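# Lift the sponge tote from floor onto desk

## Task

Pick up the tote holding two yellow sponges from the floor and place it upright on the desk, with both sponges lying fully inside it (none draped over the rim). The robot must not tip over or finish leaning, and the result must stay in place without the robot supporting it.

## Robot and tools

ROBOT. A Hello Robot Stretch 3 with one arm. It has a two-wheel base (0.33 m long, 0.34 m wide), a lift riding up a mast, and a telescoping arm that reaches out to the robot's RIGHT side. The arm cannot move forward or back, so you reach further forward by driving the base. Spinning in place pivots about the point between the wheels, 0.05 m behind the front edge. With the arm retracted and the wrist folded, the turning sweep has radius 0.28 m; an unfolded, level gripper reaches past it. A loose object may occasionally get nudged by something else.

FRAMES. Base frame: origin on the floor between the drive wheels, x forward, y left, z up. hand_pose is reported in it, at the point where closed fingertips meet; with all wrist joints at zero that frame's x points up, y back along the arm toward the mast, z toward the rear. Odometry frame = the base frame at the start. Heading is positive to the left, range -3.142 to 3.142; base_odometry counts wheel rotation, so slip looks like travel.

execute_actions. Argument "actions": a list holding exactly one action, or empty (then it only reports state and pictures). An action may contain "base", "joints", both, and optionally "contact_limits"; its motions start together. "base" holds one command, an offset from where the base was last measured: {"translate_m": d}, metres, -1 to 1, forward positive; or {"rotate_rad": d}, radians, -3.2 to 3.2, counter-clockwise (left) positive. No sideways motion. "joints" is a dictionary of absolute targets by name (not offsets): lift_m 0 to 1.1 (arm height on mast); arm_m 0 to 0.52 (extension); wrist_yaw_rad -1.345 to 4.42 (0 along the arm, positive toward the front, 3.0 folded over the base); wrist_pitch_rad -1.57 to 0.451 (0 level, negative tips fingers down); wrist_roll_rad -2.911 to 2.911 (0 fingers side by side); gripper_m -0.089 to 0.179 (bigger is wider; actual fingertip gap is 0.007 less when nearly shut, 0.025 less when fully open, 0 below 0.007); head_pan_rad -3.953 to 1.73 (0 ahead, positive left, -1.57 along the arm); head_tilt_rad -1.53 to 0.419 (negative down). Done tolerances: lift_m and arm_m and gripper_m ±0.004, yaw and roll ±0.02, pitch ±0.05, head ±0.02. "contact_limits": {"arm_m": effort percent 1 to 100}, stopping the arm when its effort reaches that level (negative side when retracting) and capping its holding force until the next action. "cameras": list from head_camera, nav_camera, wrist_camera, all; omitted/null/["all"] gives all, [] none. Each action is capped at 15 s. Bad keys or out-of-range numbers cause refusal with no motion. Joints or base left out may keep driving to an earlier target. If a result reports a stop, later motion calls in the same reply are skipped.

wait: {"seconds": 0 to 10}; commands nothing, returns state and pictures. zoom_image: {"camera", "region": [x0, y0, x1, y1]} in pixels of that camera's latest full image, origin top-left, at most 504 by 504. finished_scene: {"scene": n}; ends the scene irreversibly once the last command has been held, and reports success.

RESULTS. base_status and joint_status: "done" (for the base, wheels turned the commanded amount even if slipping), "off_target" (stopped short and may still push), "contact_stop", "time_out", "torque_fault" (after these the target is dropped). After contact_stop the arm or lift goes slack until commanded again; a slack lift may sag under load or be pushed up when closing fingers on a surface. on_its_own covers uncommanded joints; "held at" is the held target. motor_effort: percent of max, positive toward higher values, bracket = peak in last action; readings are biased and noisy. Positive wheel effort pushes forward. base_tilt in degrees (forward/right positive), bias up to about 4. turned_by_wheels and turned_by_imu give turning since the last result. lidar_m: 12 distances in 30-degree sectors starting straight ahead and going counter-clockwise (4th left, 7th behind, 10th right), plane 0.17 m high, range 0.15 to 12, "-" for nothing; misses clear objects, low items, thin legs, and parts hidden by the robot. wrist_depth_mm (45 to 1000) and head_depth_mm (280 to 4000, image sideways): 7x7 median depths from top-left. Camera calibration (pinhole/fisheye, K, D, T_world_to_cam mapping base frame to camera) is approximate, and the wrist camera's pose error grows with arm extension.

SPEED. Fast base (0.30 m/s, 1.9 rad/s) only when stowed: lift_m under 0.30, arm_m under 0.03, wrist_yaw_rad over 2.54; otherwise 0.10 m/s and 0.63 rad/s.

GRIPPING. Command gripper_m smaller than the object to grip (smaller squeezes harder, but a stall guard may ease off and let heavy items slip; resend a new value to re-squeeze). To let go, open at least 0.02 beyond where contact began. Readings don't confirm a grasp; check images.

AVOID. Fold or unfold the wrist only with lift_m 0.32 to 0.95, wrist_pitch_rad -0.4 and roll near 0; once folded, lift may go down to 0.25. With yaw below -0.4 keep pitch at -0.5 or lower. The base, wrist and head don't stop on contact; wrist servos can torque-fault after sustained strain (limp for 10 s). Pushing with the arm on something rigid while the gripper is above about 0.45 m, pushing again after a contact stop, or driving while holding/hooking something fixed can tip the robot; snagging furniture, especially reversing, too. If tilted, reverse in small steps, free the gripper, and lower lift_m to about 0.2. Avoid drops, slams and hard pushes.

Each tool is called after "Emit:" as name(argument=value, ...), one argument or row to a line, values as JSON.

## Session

Emit:
execute_actions(
  actions=[],
)

Scene clock: 0.00 s.
base_odometry: x=+0.000 y=+0.000 heading=+0.000 (m, m, rad; odometry frame)
turned_by_wheels: +0.000 (rad since the last result)
turned_by_imu: +0.000 (rad since the last result)
base_tilt: forward=+3.1 right=+0.4 (deg)
lidar_m: 2.05 1.93 1.97 1.91 2.54 2.58 1.80 1.81 1.83 1.33 1.59 1.23
head_depth_mm: 1869 1929 1925 1935 1943 1938 1952 / 1944 2126 2150 2150 2147 2164 2181 / 1927 2413 2424 2449 2396 2402 2353 / 1919 2390 2385 2339 2313 2288 2252 / 1886 2246 2185 2144 2144 2092 2085 / 1887 2090 2059 2026 2007 1971 1958 / 1863 1953 1920 1905 1890 1867 1856
base_status: not commanded
joint_positions: lift_m=+0.353 arm_m=-0.002 wrist_yaw_rad=+2.975 wrist_pitch_rad=-0.415 wrist_roll_rad=-0.004 gripper_m=+0.037 head_pan_rad=-0.014 head_tilt_rad=-0.022
joint_status: not commanded
motor_effort: left_wheel=-1 right_wheel=+0 lift_m=+38 arm_m=+0 wrist_yaw_rad=+0 wrist_pitch_rad=+6 wrist_roll_rad=+0 gripper_m=+1 head_pan_rad=+0 head_tilt_rad=+4 (%)
hand_pose: x=+0.0161 y=+0.0785 z=+0.3663 quat_wxyz=(+0.203, +0.700, +0.088, +0.679) (m; base frame)
wrist_depth_mm: - - - - - - - / - - - - - - - / - - - - - 971 925 / 865 865 830 808 787 760 740 / 701 684 - 670 671 645 618 / 584 580 - 560 518 554 526 / 510 512 - - 473 472 465
pictures: head_camera (sideways: a quarter turn clockwise sets it upright), nav_camera (sideways: a quarter turn counterclockwise sets it upright), wrist_camera
camera_calibration (this result's frames):
head_camera: T_world_to_cam=[[0.0161493, 0.0454994, -0.998834, 1.31733], [-0.0106496, 0.998915, 0.0453309, -0.0559681], [0.999813, 0.00990509, 0.0166164, -0.0684953], [0, 0, 0, 1]] pos_world=[0.0466124, -0.00335202, 1.31947]
nav_camera: T_world_to_cam=[[0.0306052, 0.0356099, 0.998897, -1.26465], [0.0498289, -0.998177, 0.0340575, 0.00801123], [0.998289, 0.0487316, -0.0323238, -0.0118374], [0, 0, 0, 1]] pos_world=[0.0501227, 0.0536074, 1.2626]
wrist_camera: T_world_to_cam=[[0.986108, -0.16328, -0.0304965, 0.0110912], [-0.120393, -0.576096, -0.808467, 0.369936], [0.114437, 0.800908, -0.587751, 0.317364], [0, 0, 0, 1]] pos_world=[-0.0027178, -0.0392491, 0.48595]
Images, in order (width x height): head_camera 896x504, nav_camera 672x504, wrist_camera 644x364.

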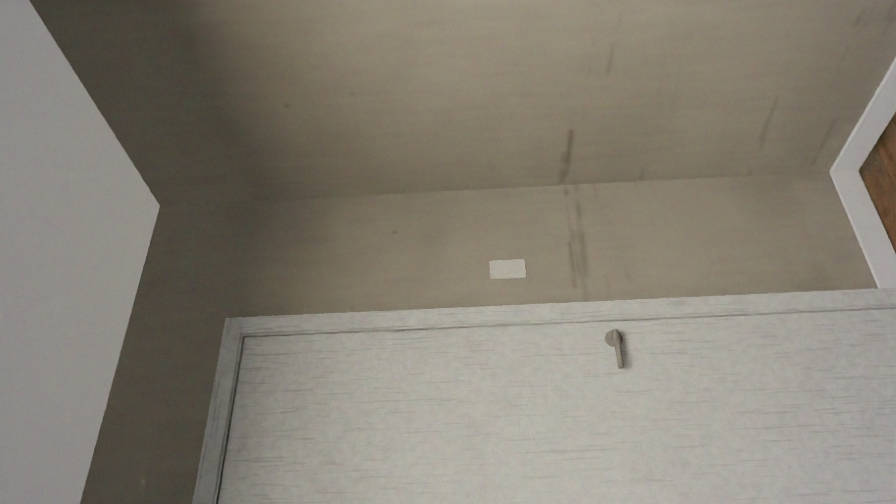

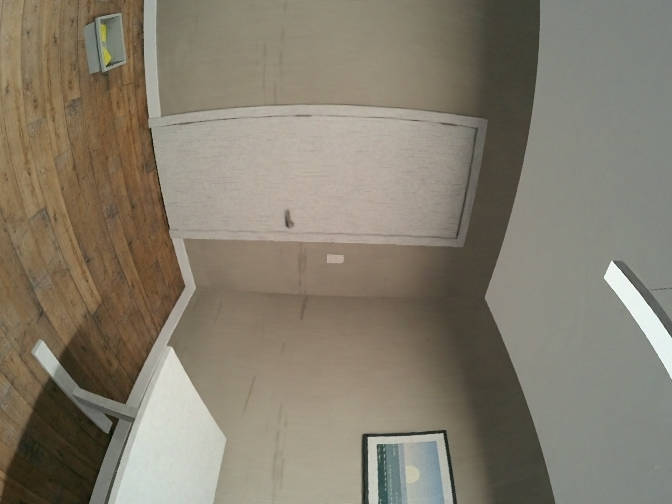

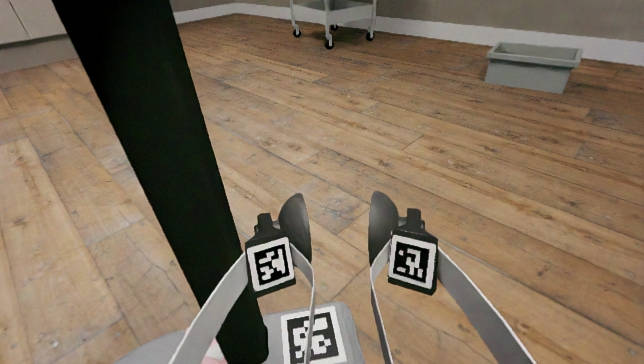

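Emit:
zoom_image(
  camera="nav_camera",
  region=[50, 0, 170, 100],
)

Emit:
zoom_image(
  camera="wrist_camera",
  region=[460, 20, 620, 120],
)

Region (50, 0, 170, 100) of nav_camera's 672x504 image, scaled by 4.200, with more detail than that image has.

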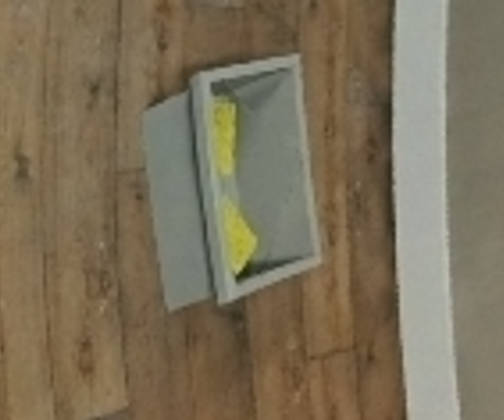

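Region (460, 20, 620, 120) of wrist_camera's 644x364 image, scaled by 3.150; it fills the top 315 rows of this view, and the rest is white.

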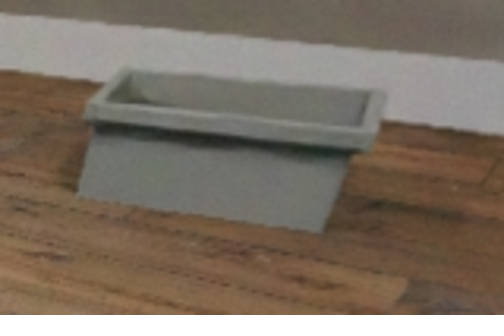

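Emit:
execute_actions(
  actions=[
    {"base": {"rotate_rad": 0.77}, "joints": {"lift_m": 0.29, "head_pan_rad": 0.05, "head_tilt_rad": -0.75}},
  ],
  cameras=["head_camera", "nav_camera"],
)

Scene clock: 105.33 s.
base_odometry: x=+0.000 y=+0.000 heading=+0.770 (m, m, rad; odometry frame)
turned_by_wheels: +0.770 (rad since the last result)
turned_by_imu: +0.774 (rad since the last result)
base_tilt: forward=+3.0 right=+0.4 (deg)
lidar_m: 1.92 1.91 2.55 2.53 2.22 1.80 1.81 1.97 1.33 1.59 1.22 1.93
head_depth_mm: 1646 1844 2048 2004 1652 1399 1207 / 1665 1859 2094 2038 1659 1404 1217 / 1700 1895 2153 1978 1670 1414 1218 / 1735 1927 2194 1935 1676 1414 1229 / 1759 1971 2246 2053 1691 1428 1230 / 1793 2020 2285 2084 1705 1427 1235 / 1825 2038 2330 2117 1713 1438 1248
base_status: done
joint_positions: lift_m=+0.290 arm_m=-0.002 wrist_yaw_rad=+2.975 wrist_pitch_rad=-0.415 wrist_roll_rad=-0.004 gripper_m=+0.037 head_pan_rad=+0.043 head_tilt_rad=-0.741
joint_status: all done
motor_effort: left_wheel=-2(7) right_wheel=+2(7) lift_m=+29(33) arm_m=+0(0) wrist_yaw_rad=+0(0) wrist_pitch_rad=+6(6) wrist_roll_rad=+0(0) gripper_m=+1(2) head_pan_rad=+2(9) head_tilt_rad=-5(46) (%)
hand_pose: x=+0.0161 y=+0.0784 z=+0.3036 quat_wxyz=(+0.203, +0.700, +0.088, +0.679) (m; base frame)
wrist_depth_mm: - - - - - - - / - - - - - - - / - - 925 905 867 841 821 / 759 720 722 700 693 655 656 / 606 594 - 573 585 542 537 / 501 504 - - 459 471 454 / 452 - - - 414 410 403
pictures: head_camera (sideways: a quarter turn clockwise sets it upright), nav_camera (sideways: a quarter turn counterclockwise sets it upright)
camera_calibration (this result's frames):
head_camera: T_world_to_cam=[[-0.64789, 0.0178583, -0.761525, 1.01157], [-0.0314099, 0.998249, 0.0501325, -0.0620459], [0.761086, 0.0563997, -0.646194, 0.795559], [0, 0, 0, 1]] pos_world=[0.0479501, -0.000997015, 1.28753]
nav_camera: T_world_to_cam=[[0.678711, 0.065287, 0.731498, -0.919631], [0.113053, -0.993456, -0.0162276, 0.0730999], [0.725652, 0.0937118, -0.681651, 0.834828], [0, 0, 0, 1]] pos_world=[0.0101048, 0.0544282, 1.24296]
Images, in order (width x height): head_camera 896x504, nav_camera 672x504.

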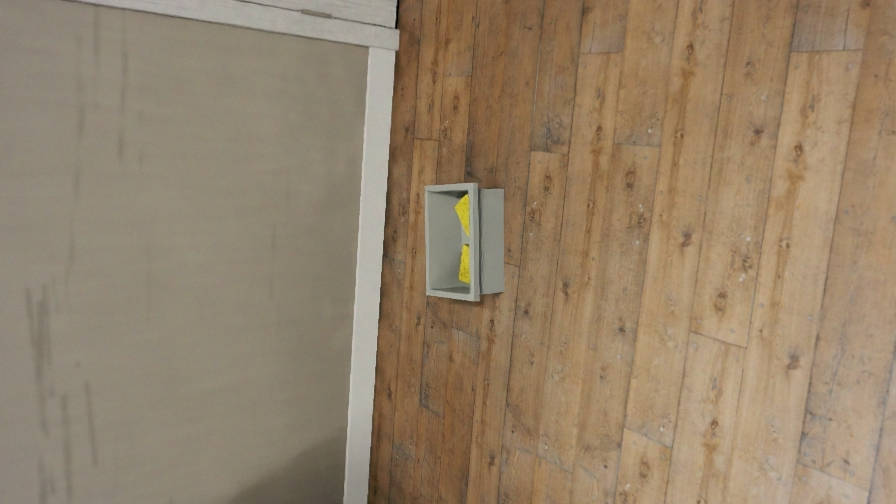

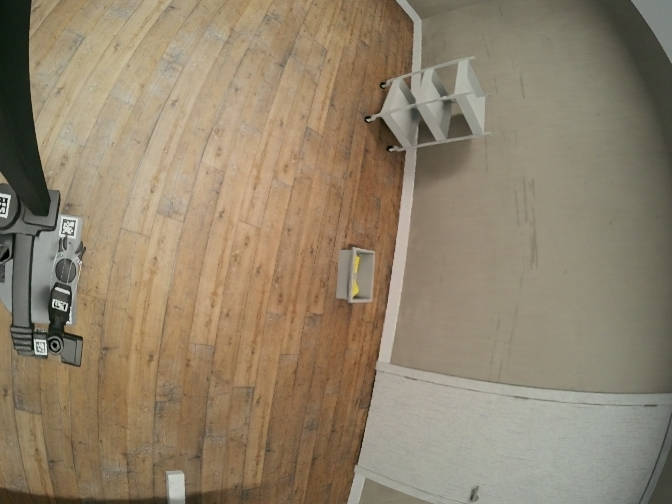

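Emit:
execute_actions(
  actions=[
    {"base": {"translate_m": 0.82}, "joints": {"head_pan_rad": 0.1, "head_tilt_rad": -1.1}},
  ],
  cameras=["head_camera", "nav_camera"],
)

Scene clock: 122.53 s.
base_odometry: x=+0.589 y=+0.571 heading=+0.770 (m, m, rad; odometry frame)
turned_by_wheels: +0.000 (rad since the last result)
turned_by_imu: +0.005 (rad since the last result)
base_tilt: forward=+3.0 right=+0.4 (deg)
lidar_m: 1.14 1.24 1.34 2.41 2.64 2.47 2.61 1.94 1.25 1.71 1.40 1.15
head_depth_mm: 1076 1268 1537 1480 1324 1209 1111 / 1104 1303 1572 1479 1335 1219 1117 / 1126 1342 1590 1447 1328 1219 1129 / 1157 1382 1619 1466 1324 1220 1138 / 1183 1419 1635 1483 1335 1224 1138 / 1214 1462 1667 1510 1359 1236 1131 / 1241 1503 1693 1514 1370 1240 1130
base_status: done
joint_positions: lift_m=+0.290 arm_m=-0.002 wrist_yaw_rad=+2.975 wrist_pitch_rad=-0.415 wrist_roll_rad=-0.004 gripper_m=+0.037 head_pan_rad=+0.093 head_tilt_rad=-1.087
joint_status: all done
motor_effort: left_wheel=-2(6) right_wheel=+2(7) lift_m=+29(29) arm_m=+0(1) wrist_yaw_rad=+0(0) wrist_pitch_rad=+6(6) wrist_roll_rad=+0(0) gripper_m=+0(0) head_pan_rad=+2(6) head_tilt_rad=-8(36) (%)
hand_pose: x=+0.0161 y=+0.0784 z=+0.3036 quat_wxyz=(+0.203, +0.700, +0.088, +0.679) (m; base frame)
wrist_depth_mm: - - - - - - - / - - - - - - - / - - 938 901 873 856 818 / 741 727 725 706 693 657 652 / 610 593 - 567 586 541 537 / 511 506 - - 472 469 459 / 447 - - - 417 403 399
pictures: head_camera (sideways: a quarter turn clockwise sets it upright), nav_camera (sideways: a quarter turn counterclockwise sets it upright)
camera_calibration (this result's frames):
head_camera: T_world_to_cam=[[-0.867127, -0.0349645, -0.496858, 0.668057], [-0.0649695, 0.99695, 0.0432296, -0.0528331], [0.493831, 0.0697661, -0.866755, 1.08399], [0, 0, 0, 1]] pos_world=[0.04055, 0.00040447, 1.27377]
nav_camera: T_world_to_cam=[[0.881577, 0.118409, 0.456947, -0.563163], [0.152896, -0.987469, -0.0390947, 0.102615], [0.446592, 0.10433, -0.888634, 1.10564], [0, 0, 0, 1]] pos_world=[-0.0129884, 0.0526604, 1.24386]
Images, in order (width x height): head_camera 896x504, nav_camera 672x504.

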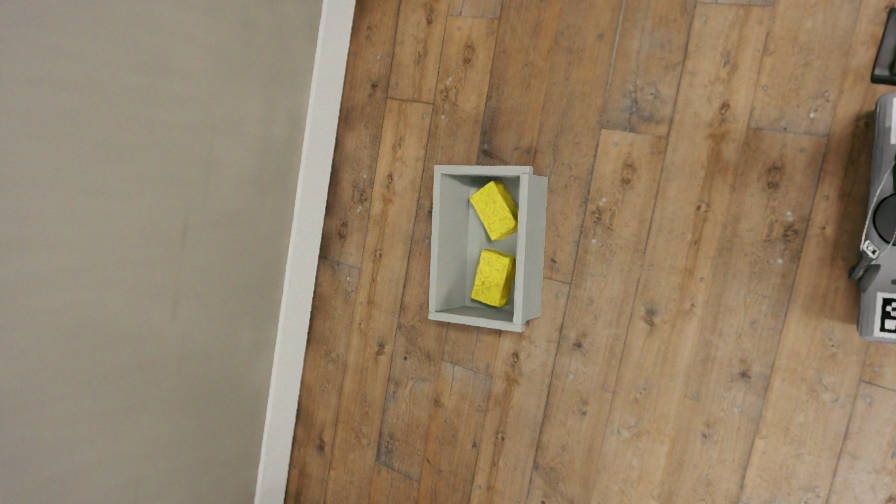

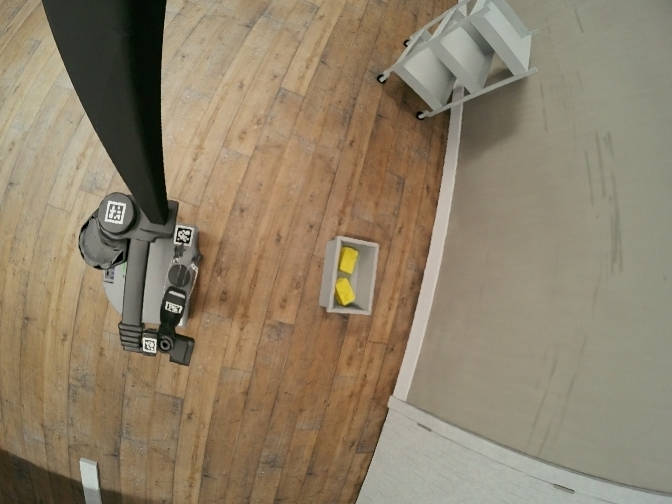

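Emit:
zoom_image(
  camera="head_camera",
  region=[390, 150, 590, 350],
)

Region (390, 150, 590, 350) of head_camera's 896x504 image, scaled by 2.520, with more detail than that image has.

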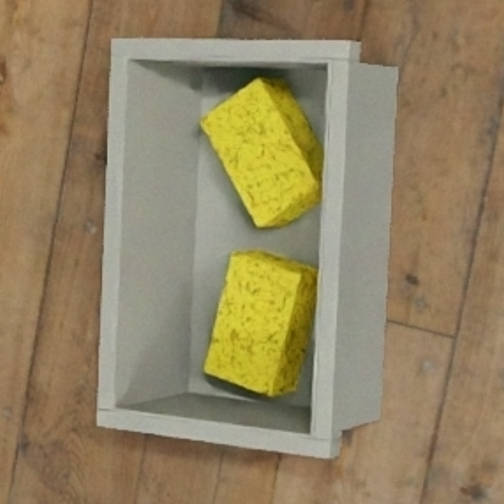

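Emit:
execute_actions(
  actions=[
    {"base": {"rotate_rad": 1.733}, "joints": {"lift_m": 0.33, "wrist_yaw_rad": -0.14, "arm_m": 0.30, "gripper_m": 0.085, "head_pan_rad": -1.5, "head_tilt_rad": -1.1}},
  ],
  cameras=["head_camera"],
)

Emit:
execute_actions(
  actions=[
    {"joints": {"lift_m": 0.285, "wrist_pitch_rad": -1.29, "wrist_roll_rad": -1.571, "arm_m": 0.405}},
  ],
  cameras=["head_camera", "wrist_camera"],
)

Scene clock: 183.47 s.
base_odometry: x=+0.589 y=+0.571 heading=+2.503 (m, m, rad; odometry frame)
turned_by_wheels: +1.733 (rad since the last result)
turned_by_imu: +1.743 (rad since the last result)
base_tilt: forward=+3.0 right=+0.3 (deg)
lidar_m: 2.41 2.84 2.46 2.62 1.94 1.25 1.71 1.28 1.14 1.14 1.35 1.34
head_depth_mm: 1087 1276 1532 1471 1328 1214 1131 / 1130 1331 1582 1504 1322 1226 - / 1172 1390 1615 1537 1326 1218 - / 1211 1444 1656 1454 1342 1222 1123 / 1269 1527 1687 1501 1356 1226 1126 / 1319 1599 1696 1509 1359 1231 1133 / 1379 1675 1715 1514 1364 1235 1137
base_status: done
joint_positions: lift_m=+0.330 arm_m=+0.300 wrist_yaw_rad=-0.137 wrist_pitch_rad=-0.415 wrist_roll_rad=-0.004 gripper_m=+0.085 head_pan_rad=-1.493 head_tilt_rad=-1.087
joint_status: all done
motor_effort: left_wheel=-1(9) right_wheel=+2(7) lift_m=+47(51) arm_m=+4(4) wrist_yaw_rad=-3(4) wrist_pitch_rad=+6(6) wrist_roll_rad=+0(0) gripper_m=+1(88) head_pan_rad=-2(33) head_tilt_rad=-6(8) (%)
hand_pose: x=-0.0523 y=-0.6673 z=+0.3429 quat_wxyz=(+0.682, +0.099, -0.699, -0.193) (m; base frame)
wrist_depth_mm: 623 610 582 560 527 521 492 / 691 672 641 609 582 573 539 / 816 727 698 684 646 616 584 / 808 794 763 719 692 673 636 / 676 651 656 628 610 597 600 / 548 540 523 531 506 507 505 / 475 470 396 407 403 444 441
pictures: head_camera (sideways: a quarter turn clockwise sets it upright)
camera_calibration (this result's frames):
head_camera: T_world_to_cam=[[-0.0216279, 0.867586, -0.496817, 0.662847], [0.997832, 0.0496291, 0.0432282, -0.0593145], [0.0621608, -0.494805, -0.866778, 1.08665], [0, 0, 0, 1]] pos_world=[0.00597458, -0.0344508, 1.27377]
Images, in order (width x height): head_camera 896x504.

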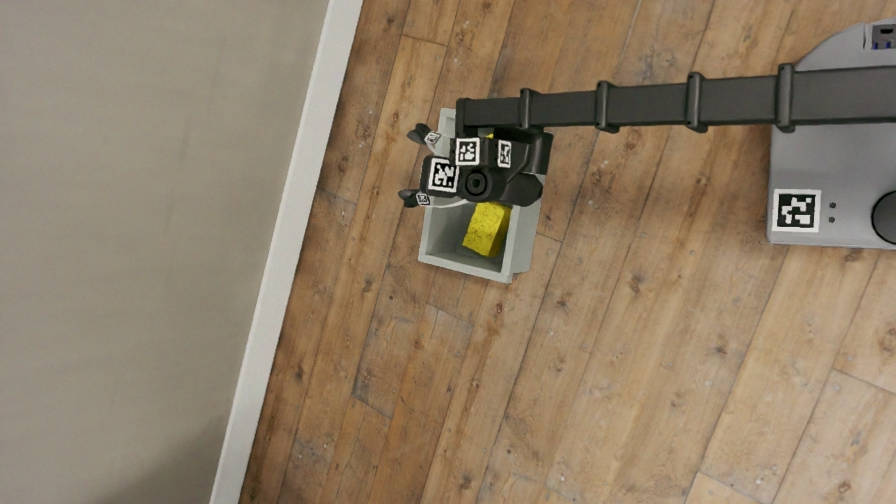

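Scene clock: 185.47 s.
base_odometry: x=+0.589 y=+0.571 heading=+2.503 (m, m, rad; odometry frame)
turned_by_wheels: +0.000 (rad since the last result)
turned_by_imu: +0.001 (rad since the last result)
base_tilt: forward=+3.0 right=+0.4 (deg)
lidar_m: 2.41 2.84 2.47 2.61 1.94 1.25 1.71 1.27 1.14 1.14 1.34 1.34
head_depth_mm: 1086 1272 1533 1472 1329 1211 1129 / 1130 1336 1573 1503 1335 1217 - / 1171 1383 1627 1466 1321 1218 - / 1220 1453 1645 1457 1344 1224 1125 / 1263 1523 1687 1506 1349 1223 1125 / 1323 1604 1701 1505 1357 1233 1130 / 1379 1687 1712 1515 1363 1235 1130
base_status: not commanded
joint_positions: lift_m=+0.285 arm_m=+0.405 wrist_yaw_rad=-0.138 wrist_pitch_rad=-1.287 wrist_roll_rad=-1.569 gripper_m=+0.085 head_pan_rad=-1.493 head_tilt_rad=-1.087
joint_status: all done
motor_effort: left_wheel=-1(1) right_wheel=+2(1) lift_m=+29(38) arm_m=+3(6) wrist_yaw_rad=-2(2) wrist_pitch_rad=-2(6) wrist_roll_rad=-1(0) gripper_m=+1(1) head_pan_rad=-3(3) head_tilt_rad=-7(6) (%)
hand_pose: x=-0.0281 y=-0.5979 z=+0.1713 quat_wxyz=(+0.798, +0.599, -0.042, -0.056) (m; base frame)
wrist_depth_mm: 252 266 283 294 303 246 381 / 260 275 293 284 283 253 395 / 267 282 302 314 340 271 411 / 273 289 305 306 329 275 430 / 280 298 312 328 311 279 453 / 290 307 339 302 310 289 465 / 297 316 342 245 263 437 489
pictures: head_camera (sideways: a quarter turn clockwise sets it upright), wrist_camera
camera_calibration (this result's frames):
head_camera: T_world_to_cam=[[-0.0216283, 0.867586, -0.496817, 0.662847], [0.997832, 0.0496296, 0.0432282, -0.0593145], [0.062161, -0.494805, -0.866778, 1.08665], [0, 0, 0, 1]] pos_world=[0.0059746, -0.0344508, 1.27377]
wrist_camera: T_world_to_cam=[[-0.165953, -0.949958, 0.26465, -0.615042], [-0.955344, 0.221412, 0.19569, 0.0987037], [-0.244494, -0.220357, -0.944281, 0.189965], [0, 0, 0, 1]] pos_world=[0.0386731, -0.564258, 0.322836]
Images, in order (width x height): head_camera 896x504, wrist_camera 644x364.

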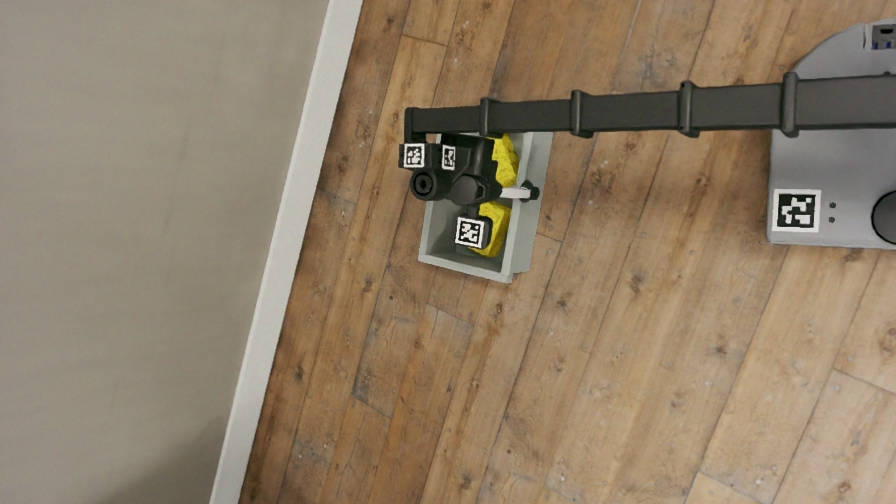

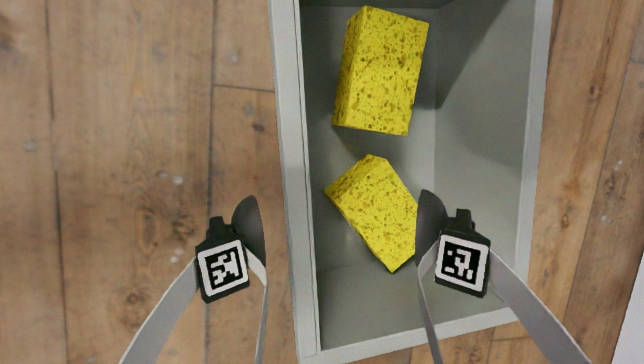

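Emit:
execute_actions(
  actions=[],
)

Scene clock: 211.60 s.
base_odometry: x=+0.589 y=+0.571 heading=+2.503 (m, m, rad; odometry frame)
turned_by_wheels: +0.000 (rad since the last result)
turned_by_imu: +0.001 (rad since the last result)
base_tilt: forward=+3.0 right=+0.4 (deg)
lidar_m: 2.41 2.84 2.47 2.61 1.95 1.25 1.71 1.27 1.14 1.14 1.34 1.33
head_depth_mm: 1087 1275 1535 1482 1334 1216 1131 / 1127 1332 1582 1504 1335 1215 - / 1171 1384 1616 1469 1332 1216 - / 1219 1455 1651 1457 1350 1228 1124 / 1262 1521 1684 1509 1352 1227 1125 / 1319 1605 1697 1511 1365 1232 1132 / 1382 1695 1710 1523 1365 1239 1137
base_status: not commanded
joint_positions: lift_m=+0.285 arm_m=+0.405 wrist_yaw_rad=-0.138 wrist_pitch_rad=-1.287 wrist_roll_rad=-1.569 gripper_m=+0.085 head_pan_rad=-1.493 head_tilt_rad=-1.087
joint_status: all done
motor_effort: left_wheel=-1(1) right_wheel=+1(1) lift_m=+29(38) arm_m=+3(6) wrist_yaw_rad=-2(2) wrist_pitch_rad=-2(6) wrist_roll_rad=-1(0) gripper_m=+1(1) head_pan_rad=-3(3) head_tilt_rad=-9(6) (%)
hand_pose: x=-0.0281 y=-0.5979 z=+0.1713 quat_wxyz=(+0.798, +0.599, -0.042, -0.056) (m; base frame)
wrist_depth_mm: 253 265 279 296 298 246 381 / 259 271 289 281 285 253 398 / 267 280 299 312 338 269 408 / 272 288 310 305 329 273 428 / 283 299 315 333 311 281 452 / 289 302 336 301 306 289 468 / 299 317 338 245 262 439 495
pictures: head_camera (sideways: a quarter turn clockwise sets it upright), nav_camera (sideways: a quarter turn counterclockwise sets it upright), wrist_camera
camera_calibration (this result's frames):
head_camera: T_world_to_cam=[[-0.0216282, 0.867586, -0.496817, 0.662847], [0.997832, 0.0496295, 0.0432282, -0.0593145], [0.062161, -0.494805, -0.866778, 1.08665], [0, 0, 0, 1]] pos_world=[0.00597459, -0.0344508, 1.27377]
nav_camera: T_world_to_cam=[[0.104841, -0.883315, 0.456905, -0.558371], [-0.989703, -0.137692, -0.0390976, 0.109588], [0.0974475, -0.448102, -0.888656, 1.1078], [0, 0, 0, 1]] pos_world=[0.0590475, 0.0182791, 1.24386]
wrist_camera: T_world_to_cam=[[-0.165953, -0.949958, 0.26465, -0.615042], [-0.955344, 0.221412, 0.19569, 0.0987036], [-0.244494, -0.220357, -0.944281, 0.189965], [0, 0, 0, 1]] pos_world=[0.0386731, -0.564258, 0.322836]
Images, in order (width x height): head_camera 896x504, nav_camera 672x504, wrist_camera 644x364.

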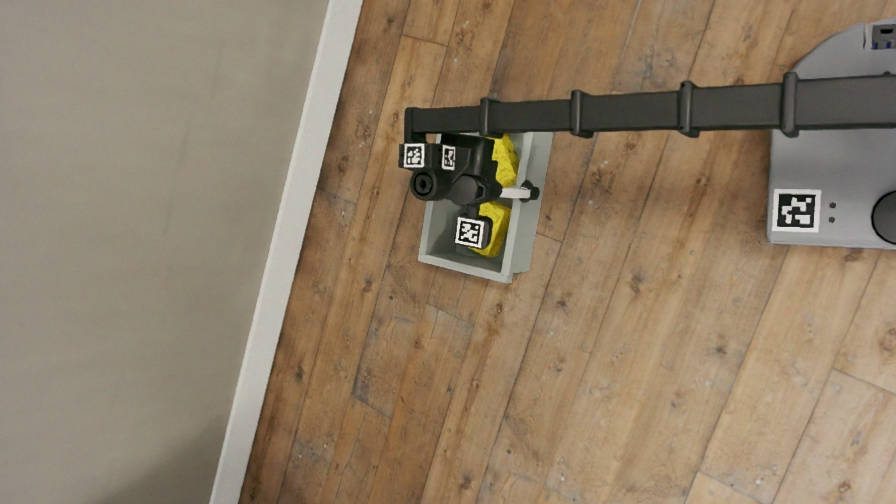

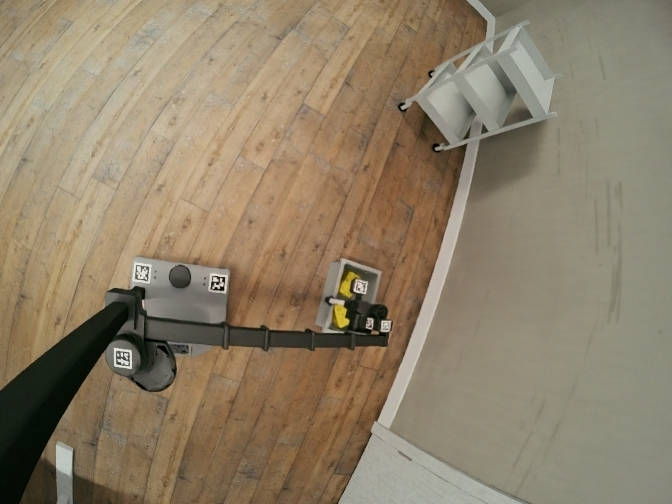

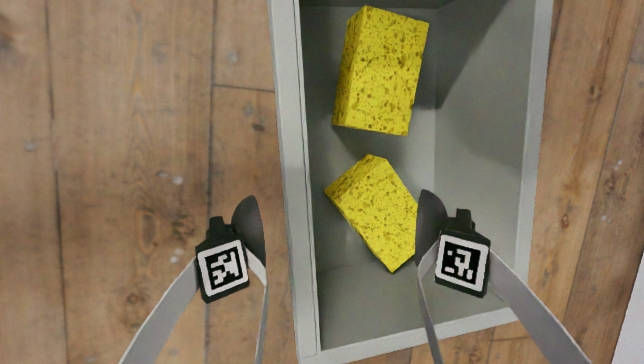

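Emit:
zoom_image(
  camera="wrist_camera",
  region=[240, 0, 600, 364],
)

Region (240, 0, 600, 364) of wrist_camera's 644x364 image, scaled by 1.385; it fills the left 498 columns of this view, and the rest is white.

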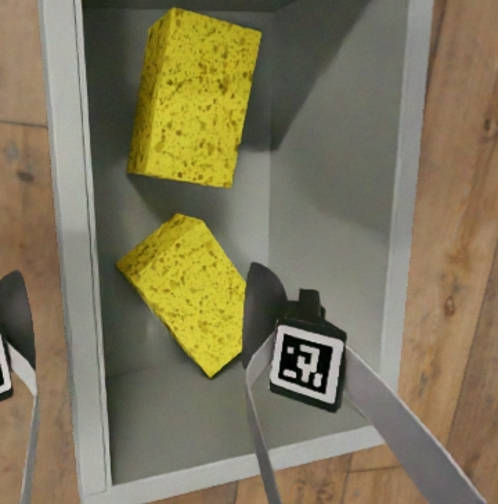

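Emit:
execute_actions(
  actions=[
    {"base": {"translate_m": 0.023}, "joints": {"wrist_yaw_rad": -0.11, "lift_m": 0.205, "gripper_m": 0.08, "arm_m": 0.404}},
  ],
  cameras=["wrist_camera", "head_camera"],
)

Scene clock: 292.73 s.
base_odometry: x=+0.570 y=+0.584 heading=+2.503 (m, m, rad; odometry frame)
turned_by_wheels: +0.000 (rad since the last result)
turned_by_imu: +0.001 (rad since the last result)
base_tilt: forward=+3.0 right=+0.4 (deg)
lidar_m: 2.39 2.82 2.46 2.60 1.97 1.27 1.73 1.28 1.14 1.15 1.35 1.32
head_depth_mm: 1097 1281 1546 1475 1336 1211 1127 / 1137 1340 1582 1507 1335 1213 - / 1176 1397 1608 1532 1324 1222 - / 1224 1459 1654 1473 1348 1223 1125 / 1273 1534 1685 1501 1351 1230 1125 / 1327 1611 1709 1507 1358 1229 1131 / 1380 1690 1708 1524 1364 1234 1135
base_status: done
joint_positions: lift_m=+0.205 arm_m=+0.404 wrist_yaw_rad=-0.114 wrist_pitch_rad=-1.287 wrist_roll_rad=-1.569 gripper_m=+0.080 head_pan_rad=-1.493 head_tilt_rad=-1.087
joint_status: all done
motor_effort: left_wheel=-2(4) right_wheel=+1(6) lift_m=+28(29) arm_m=-3(4) wrist_yaw_rad=+4(4) wrist_pitch_rad=-1(2) wrist_roll_rad=-1(1) gripper_m=+1(31) head_pan_rad=-2(2) head_tilt_rad=-7(8) (%)
hand_pose: x=-0.0269 y=-0.5975 z=+0.0913 quat_wxyz=(+0.798, +0.599, -0.035, -0.046) (m; base frame)
wrist_depth_mm: 190 199 211 124 222 231 189 / 194 204 218 131 206 227 192 / 200 210 225 205 212 240 195 / 204 217 231 218 262 264 197 / 210 221 234 232 238 261 200 / 217 228 249 140 237 248 202 / 225 235 254 149 263 261 198
pictures: head_camera (sideways: a quarter turn clockwise sets it upright), wrist_camera
camera_calibration (this result's frames):
head_camera: T_world_to_cam=[[-0.0215324, 0.867588, -0.496817, 0.662846], [0.997837, 0.0495193, 0.0432282, -0.0593145], [0.0621064, -0.494812, -0.866778, 1.08665], [0, 0, 0, 1]] pos_world=[0.00597079, -0.0344508, 1.27377]
wrist_camera: T_world_to_cam=[[-0.142489, -0.953881, 0.26421, -0.594963], [-0.960523, 0.197697, 0.195735, 0.101112], [-0.238942, -0.22589, -0.944394, 0.111639], [0, 0, 0, 1]] pos_world=[0.0390198, -0.562296, 0.242835]
Images, in order (width x height): head_camera 896x504, wrist_camera 644x364.

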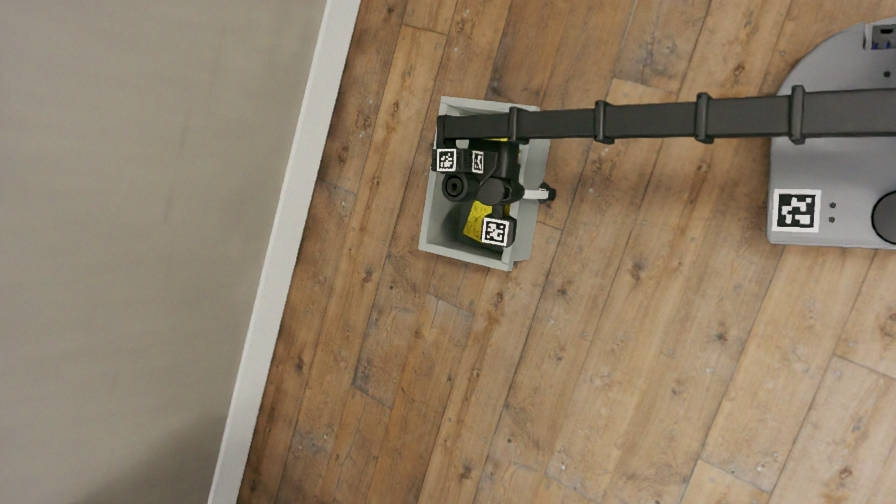

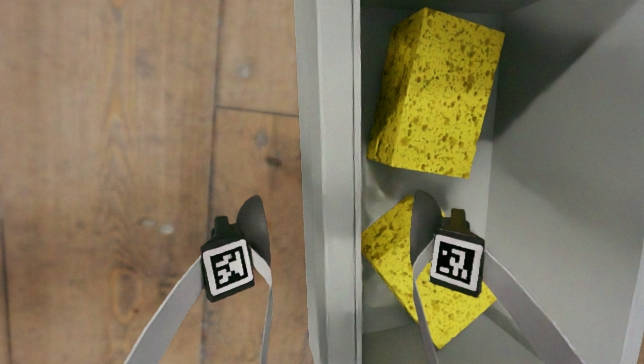

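Emit:
execute_actions(
  actions=[
    {"joints": {"lift_m": 0.154, "gripper_m": 0.056, "arm_m": 0.417}},
  ],
  cameras=["wrist_camera", "head_camera"],
)

Scene clock: 317.40 s.
base_odometry: x=+0.570 y=+0.584 heading=+2.503 (m, m, rad; odometry frame)
turned_by_wheels: +0.000 (rad since the last result)
turned_by_imu: +0.001 (rad since the last result)
base_tilt: forward=+3.0 right=+0.4 (deg)
lidar_m: 2.38 2.82 2.46 2.60 1.97 1.27 1.74 1.28 1.15 1.15 1.34 1.32
head_depth_mm: 1098 1286 1544 1470 1332 1209 1130 / 1138 1340 1577 1506 1320 1233 - / 1180 1397 1617 1518 1320 1223 - / 1227 1461 1655 1472 1341 1224 1125 / 1270 1528 1695 1502 1357 1226 1126 / 1326 1609 1700 1509 1357 1235 1131 / 1386 1700 1708 1522 1363 1239 1133
base_status: not commanded
joint_positions: lift_m=+0.154 arm_m=+0.417 wrist_yaw_rad=-0.113 wrist_pitch_rad=-1.288 wrist_roll_rad=-1.569 gripper_m=+0.056 head_pan_rad=-1.493 head_tilt_rad=-1.087
joint_status: all done
motor_effort: left_wheel=-2(1) right_wheel=+2(2) lift_m=+29(31) arm_m=+4(4) wrist_yaw_rad=+4(3) wrist_pitch_rad=-1(1) wrist_roll_rad=-1(1) gripper_m=+0(81) head_pan_rad=-3(2) head_tilt_rad=-8(7) (%)
hand_pose: x=-0.0268 y=-0.6098 z=+0.0403 quat_wxyz=(+0.798, +0.600, -0.035, -0.046) (m; base frame)
wrist_depth_mm: 149 157 166 65 155 152 178 / 153 160 172 67 152 158 181 / 158 165 176 70 156 165 183 / 162 169 181 73 160 172 186 / 166 174 186 75 76 229 188 / 171 181 193 79 169 233 190 / 176 184 201 87 178 190 192
pictures: head_camera (sideways: a quarter turn clockwise sets it upright), wrist_camera
camera_calibration (this result's frames):
head_camera: T_world_to_cam=[[-0.0215326, 0.867588, -0.496817, 0.662846], [0.997837, 0.0495196, 0.0432282, -0.0593145], [0.0621065, -0.494812, -0.866778, 1.08665], [0, 0, 0, 1]] pos_world=[0.0059708, -0.0344508, 1.27377]
wrist_camera: T_world_to_cam=[[-0.142242, -0.95406, 0.263697, -0.593291], [-0.960583, 0.197334, 0.195806, 0.113328], [-0.238847, -0.225451, -0.944523, 0.0609536], [0, 0, 0, 1]] pos_world=[0.039029, -0.574656, 0.191831]
Images, in order (width x height): head_camera 896x504, wrist_camera 644x364.

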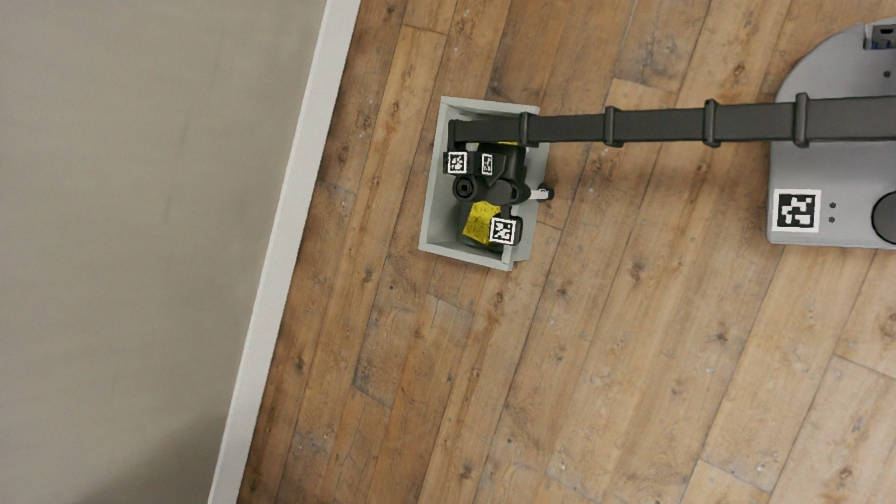

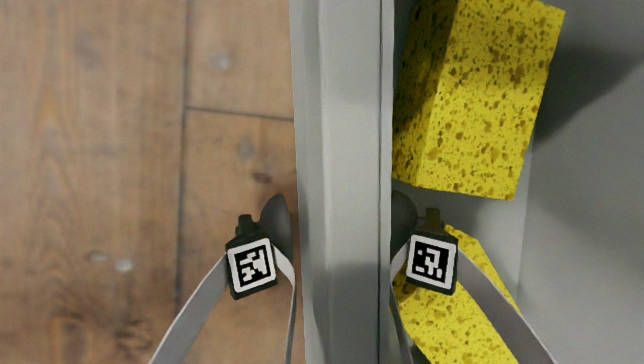

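Emit:
execute_actions(
  actions=[
    {"joints": {"gripper_m": -0.02}},
  ],
  cameras=["wrist_camera", "head_camera"],
)

Scene clock: 326.87 s.
base_odometry: x=+0.570 y=+0.584 heading=+2.503 (m, m, rad; odometry frame)
turned_by_wheels: +0.000 (rad since the last result)
turned_by_imu: +0.001 (rad since the last result)
base_tilt: forward=+3.0 right=+0.4 (deg)
lidar_m: 2.38 2.82 2.45 2.60 1.96 1.27 1.74 1.28 1.15 1.15 1.34 1.32
head_depth_mm: 1095 1282 1534 1476 1331 1208 1125 / 1136 1333 1581 1512 1324 1231 - / 1181 1400 1610 1518 1318 1220 - / 1225 1464 1662 1468 1346 1223 1125 / 1270 1535 1695 1506 1353 1229 1126 / 1320 1608 1701 1505 1360 1234 1129 / 1383 1702 1703 1520 1366 1233 1129
base_status: not commanded
joint_positions: lift_m=+0.154 arm_m=+0.417 wrist_yaw_rad=-0.113 wrist_pitch_rad=-1.291 wrist_roll_rad=-1.569 gripper_m=-0.019 head_pan_rad=-1.493 head_tilt_rad=-1.087
joint_status: all done
motor_effort: left_wheel=-2(2) right_wheel=+1(2) lift_m=+28(29) arm_m=+3(4) wrist_yaw_rad=+4(3) wrist_pitch_rad=+0(2) wrist_roll_rad=-1(1) gripper_m=-21(100) head_pan_rad=-2(3) head_tilt_rad=-8(7) (%)
hand_pose: x=-0.0267 y=-0.6090 z=+0.0401 quat_wxyz=(+0.797, +0.601, -0.035, -0.046) (m; base frame)
wrist_depth_mm: 150 156 166 65 167 151 174 / 154 160 170 68 161 158 181 / 158 165 178 70 156 163 183 / 161 171 182 72 162 169 186 / 166 175 186 74 188 228 188 / 172 181 192 77 172 223 189 / 177 187 202 81 181 196 191
pictures: head_camera (sideways: a quarter turn clockwise sets it upright), wrist_camera
camera_calibration (this result's frames):
head_camera: T_world_to_cam=[[-0.0215326, 0.867588, -0.496817, 0.662846], [0.997837, 0.0495196, 0.0432282, -0.0593145], [0.0621065, -0.494812, -0.866778, 1.08665], [0, 0, 0, 1]] pos_world=[0.0059708, -0.0344508, 1.27377]
wrist_camera: T_world_to_cam=[[-0.142347, -0.954972, 0.260318, -0.592859], [-0.96066, 0.196654, 0.196111, 0.112864], [-0.238473, -0.222161, -0.945397, 0.0630551], [0, 0, 0, 1]] pos_world=[0.0390691, -0.574351, 0.19181]
Images, in order (width x height): head_camera 896x504, wrist_camera 644x364.

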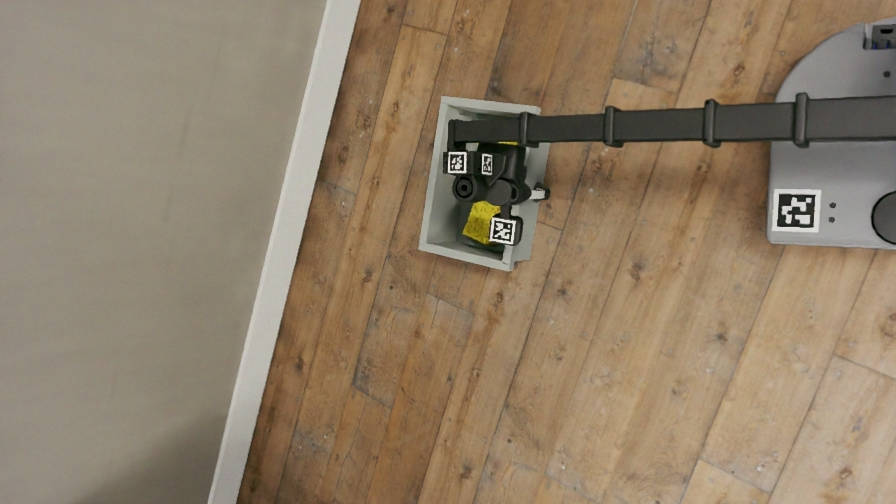

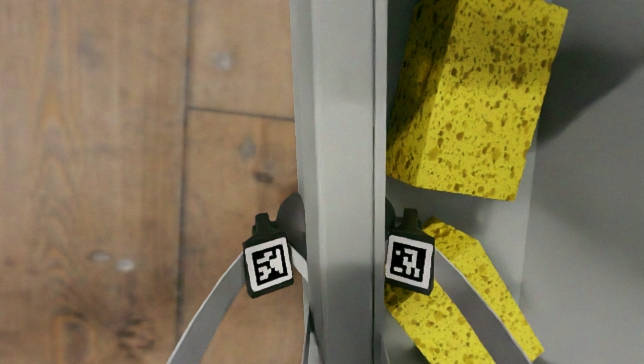

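Emit:
execute_actions(
  actions=[
    {"joints": {"lift_m": 0.2, "wrist_pitch_rad": -1.265}},
  ],
  cameras=["wrist_camera", "head_camera"],
)

Scene clock: 389.63 s.
base_odometry: x=+0.570 y=+0.584 heading=+2.503 (m, m, rad; odometry frame)
turned_by_wheels: +0.000 (rad since the last result)
turned_by_imu: +0.001 (rad since the last result)
base_tilt: forward=+3.0 right=+0.4 (deg)
lidar_m: 2.39 2.82 2.46 2.60 1.97 1.26 1.73 1.28 1.14 0.58 1.34 1.32
head_depth_mm: 1097 1281 1548 1471 1325 1210 1127 / 1141 1342 1580 1485 1337 1207 - / 1180 1399 1612 1537 1327 1216 - / 1224 1460 1652 1428 1340 1221 1120 / 1277 1532 1680 1500 1352 1229 1123 / 1323 1618 1695 1506 1359 1230 1134 / 1386 1693 1703 1518 1362 1234 1137
base_status: not commanded
joint_positions: lift_m=+0.199 arm_m=+0.417 wrist_yaw_rad=-0.113 wrist_pitch_rad=-1.288 wrist_roll_rad=-1.569 gripper_m=-0.019 head_pan_rad=-1.493 head_tilt_rad=-1.087
joint_status: all done
motor_effort: left_wheel=-2(2) right_wheel=+2(2) lift_m=+52(57) arm_m=+3(4) wrist_yaw_rad=+4(4) wrist_pitch_rad=+9(10) wrist_roll_rad=+0(1) gripper_m=-22(21) head_pan_rad=-3(3) head_tilt_rad=-6(7) (%)
hand_pose: x=-0.0268 y=-0.6100 z=+0.0855 quat_wxyz=(+0.798, +0.600, -0.034, -0.046) (m; base frame)
wrist_depth_mm: 185 194 205 63 158 151 175 / 189 198 210 65 152 157 178 / 194 203 218 68 156 165 181 / 196 212 224 71 168 222 184 / 206 216 229 73 181 232 186 / 211 222 238 77 176 226 189 / 218 229 250 81 186 205 193
pictures: head_camera (sideways: a quarter turn clockwise sets it upright), wrist_camera
camera_calibration (this result's frames):
head_camera: T_world_to_cam=[[-0.0215324, 0.867588, -0.496817, 0.662846], [0.997837, 0.0495193, 0.0432282, -0.0593145], [0.0621064, -0.494812, -0.866778, 1.08665], [0, 0, 0, 1]] pos_world=[0.00597079, -0.0344508, 1.27377]
wrist_camera: T_world_to_cam=[[-0.141183, -0.95411, 0.264084, -0.605377], [-0.960746, 0.1964, 0.195945, 0.103936], [-0.23882, -0.226054, -0.944386, 0.103207], [0, 0, 0, 1]] pos_world=[0.0390354, -0.57468, 0.236972]
Images, in order (width x height): head_camera 896x504, wrist_camera 644x364.

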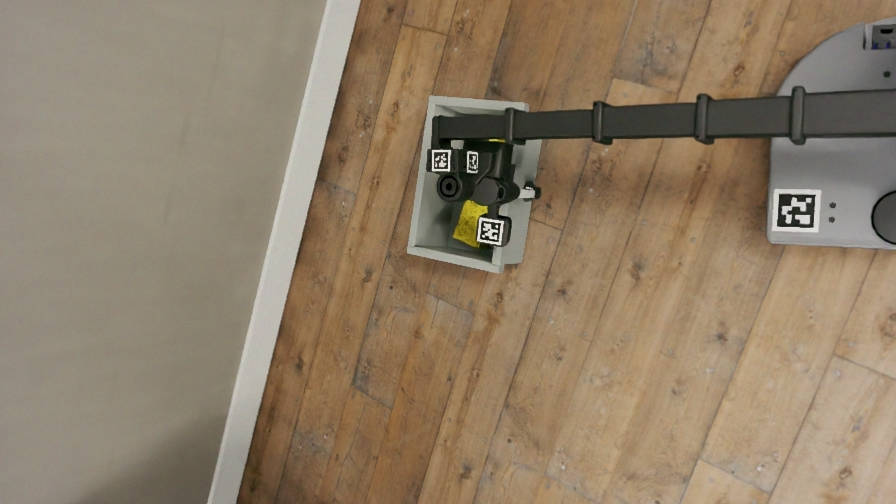

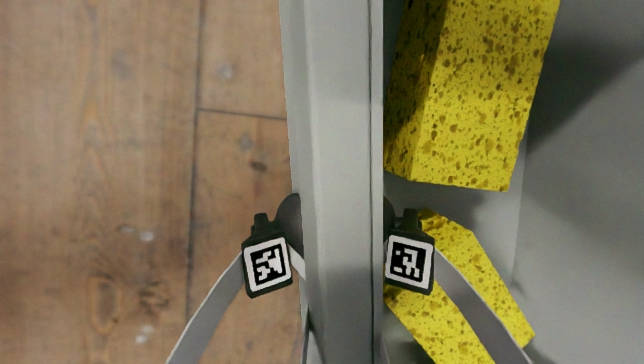

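Emit:
execute_actions(
  actions=[
    {"base": {"rotate_rad": -0.95}, "joints": {"lift_m": 0.36, "head_pan_rad": -2.0, "head_tilt_rad": -0.8}},
  ],
)

Scene clock: 400.93 s.
base_odometry: x=+0.570 y=+0.584 heading=+1.553 (m, m, rad; odometry frame)
turned_by_wheels: -0.950 (rad since the last result)
turned_by_imu: -0.952 (rad since the last result)
base_tilt: forward=+3.0 right=+0.4 (deg)
lidar_m: 1.32 2.38 2.41 2.77 2.46 2.63 1.87 1.27 1.75 1.22 1.14 1.16
head_depth_mm: 1535 1707 1933 1888 1566 1341 1180 / 1604 1804 2037 1889 1589 1358 1184 / 1693 1904 2136 1902 1589 1357 1211 / 1773 2009 2235 1908 1598 1380 1173 / 1791 1982 2168 1937 1643 1162 1204 / 1582 1689 1841 1878 1655 1117 1206 / 1361 1471 1599 1728 1628 1214 1207
base_status: done
joint_positions: lift_m=+0.359 arm_m=+0.417 wrist_yaw_rad=-0.111 wrist_pitch_rad=-1.288 wrist_roll_rad=-1.571 gripper_m=-0.019 head_pan_rad=-1.993 head_tilt_rad=-0.804
joint_status: all done
motor_effort: left_wheel=+1(7) right_wheel=-1(7) lift_m=+53(53) arm_m=+3(3) wrist_yaw_rad=+1(3) wrist_pitch_rad=+10(9) wrist_roll_rad=+0(1) gripper_m=-22(22) head_pan_rad=-2(25) head_tilt_rad=+3(28) (%)
hand_pose: x=-0.0267 y=-0.6099 z=+0.2454 quat_wxyz=(+0.798, +0.600, -0.033, -0.045) (m; base frame)
wrist_depth_mm: 314 323 346 62 152 153 174 / 321 336 358 65 152 160 176 / 323 343 368 68 157 168 179 / 340 355 382 71 171 222 183 / 350 369 389 73 178 236 185 / 355 376 395 77 175 224 189 / 372 393 423 81 191 216 192
pictures: head_camera (sideways: a quarter turn clockwise sets it upright), nav_camera (sideways: a quarter turn counterclockwise sets it upright), wrist_camera
camera_calibration (this result's frames):
head_camera: T_world_to_cam=[[0.325678, 0.613281, -0.719597, 0.950989], [0.904929, -0.422696, 0.0493108, -0.0666838], [-0.27393, -0.667243, -0.692639, 0.862284], [0, 0, 0, 1]] pos_world=[-0.0131671, -0.0360571, 1.28487]
nav_camera: T_world_to_cam=[[-0.264406, -0.676359, 0.687479, -0.856513], [-0.938084, 0.345795, -0.0205869, 0.0851856], [-0.223803, -0.650356, -0.725912, 0.898187], [0, 0, 0, 1]] pos_world=[0.0544611, -0.0246257, 1.24259]
wrist_camera: T_world_to_cam=[[-0.137538, -0.954682, 0.263942, -0.647825], [-0.961348, 0.192834, 0.196534, 0.0703324], [-0.238524, -0.226709, -0.944304, 0.253903], [0, 0, 0, 1]] pos_world=[0.0390755, -0.574467, 0.396927]
Images, in order (width x height): head_camera 896x504, nav_camera 672x504, wrist_camera 644x364.

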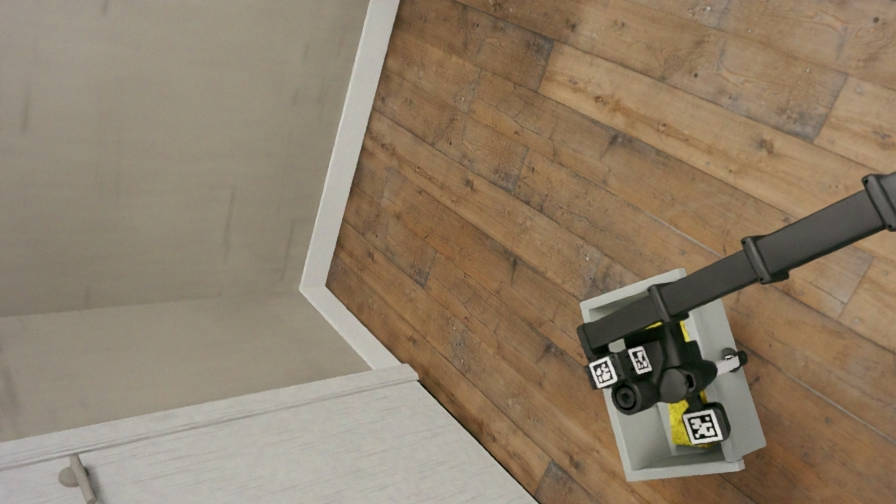

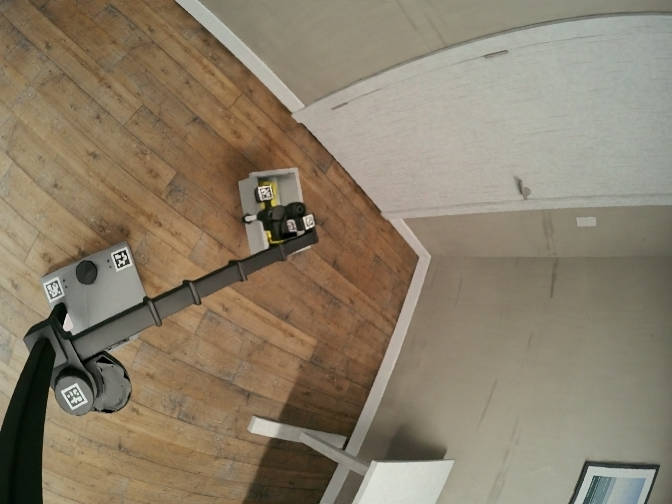

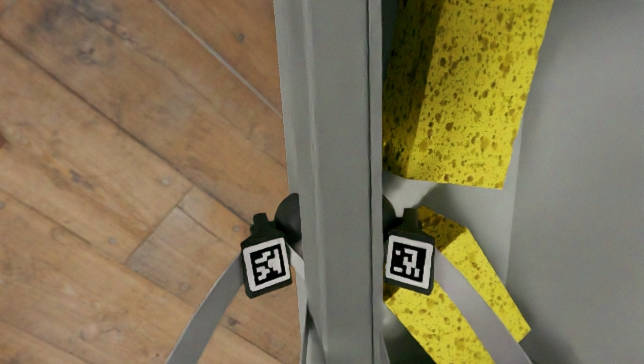

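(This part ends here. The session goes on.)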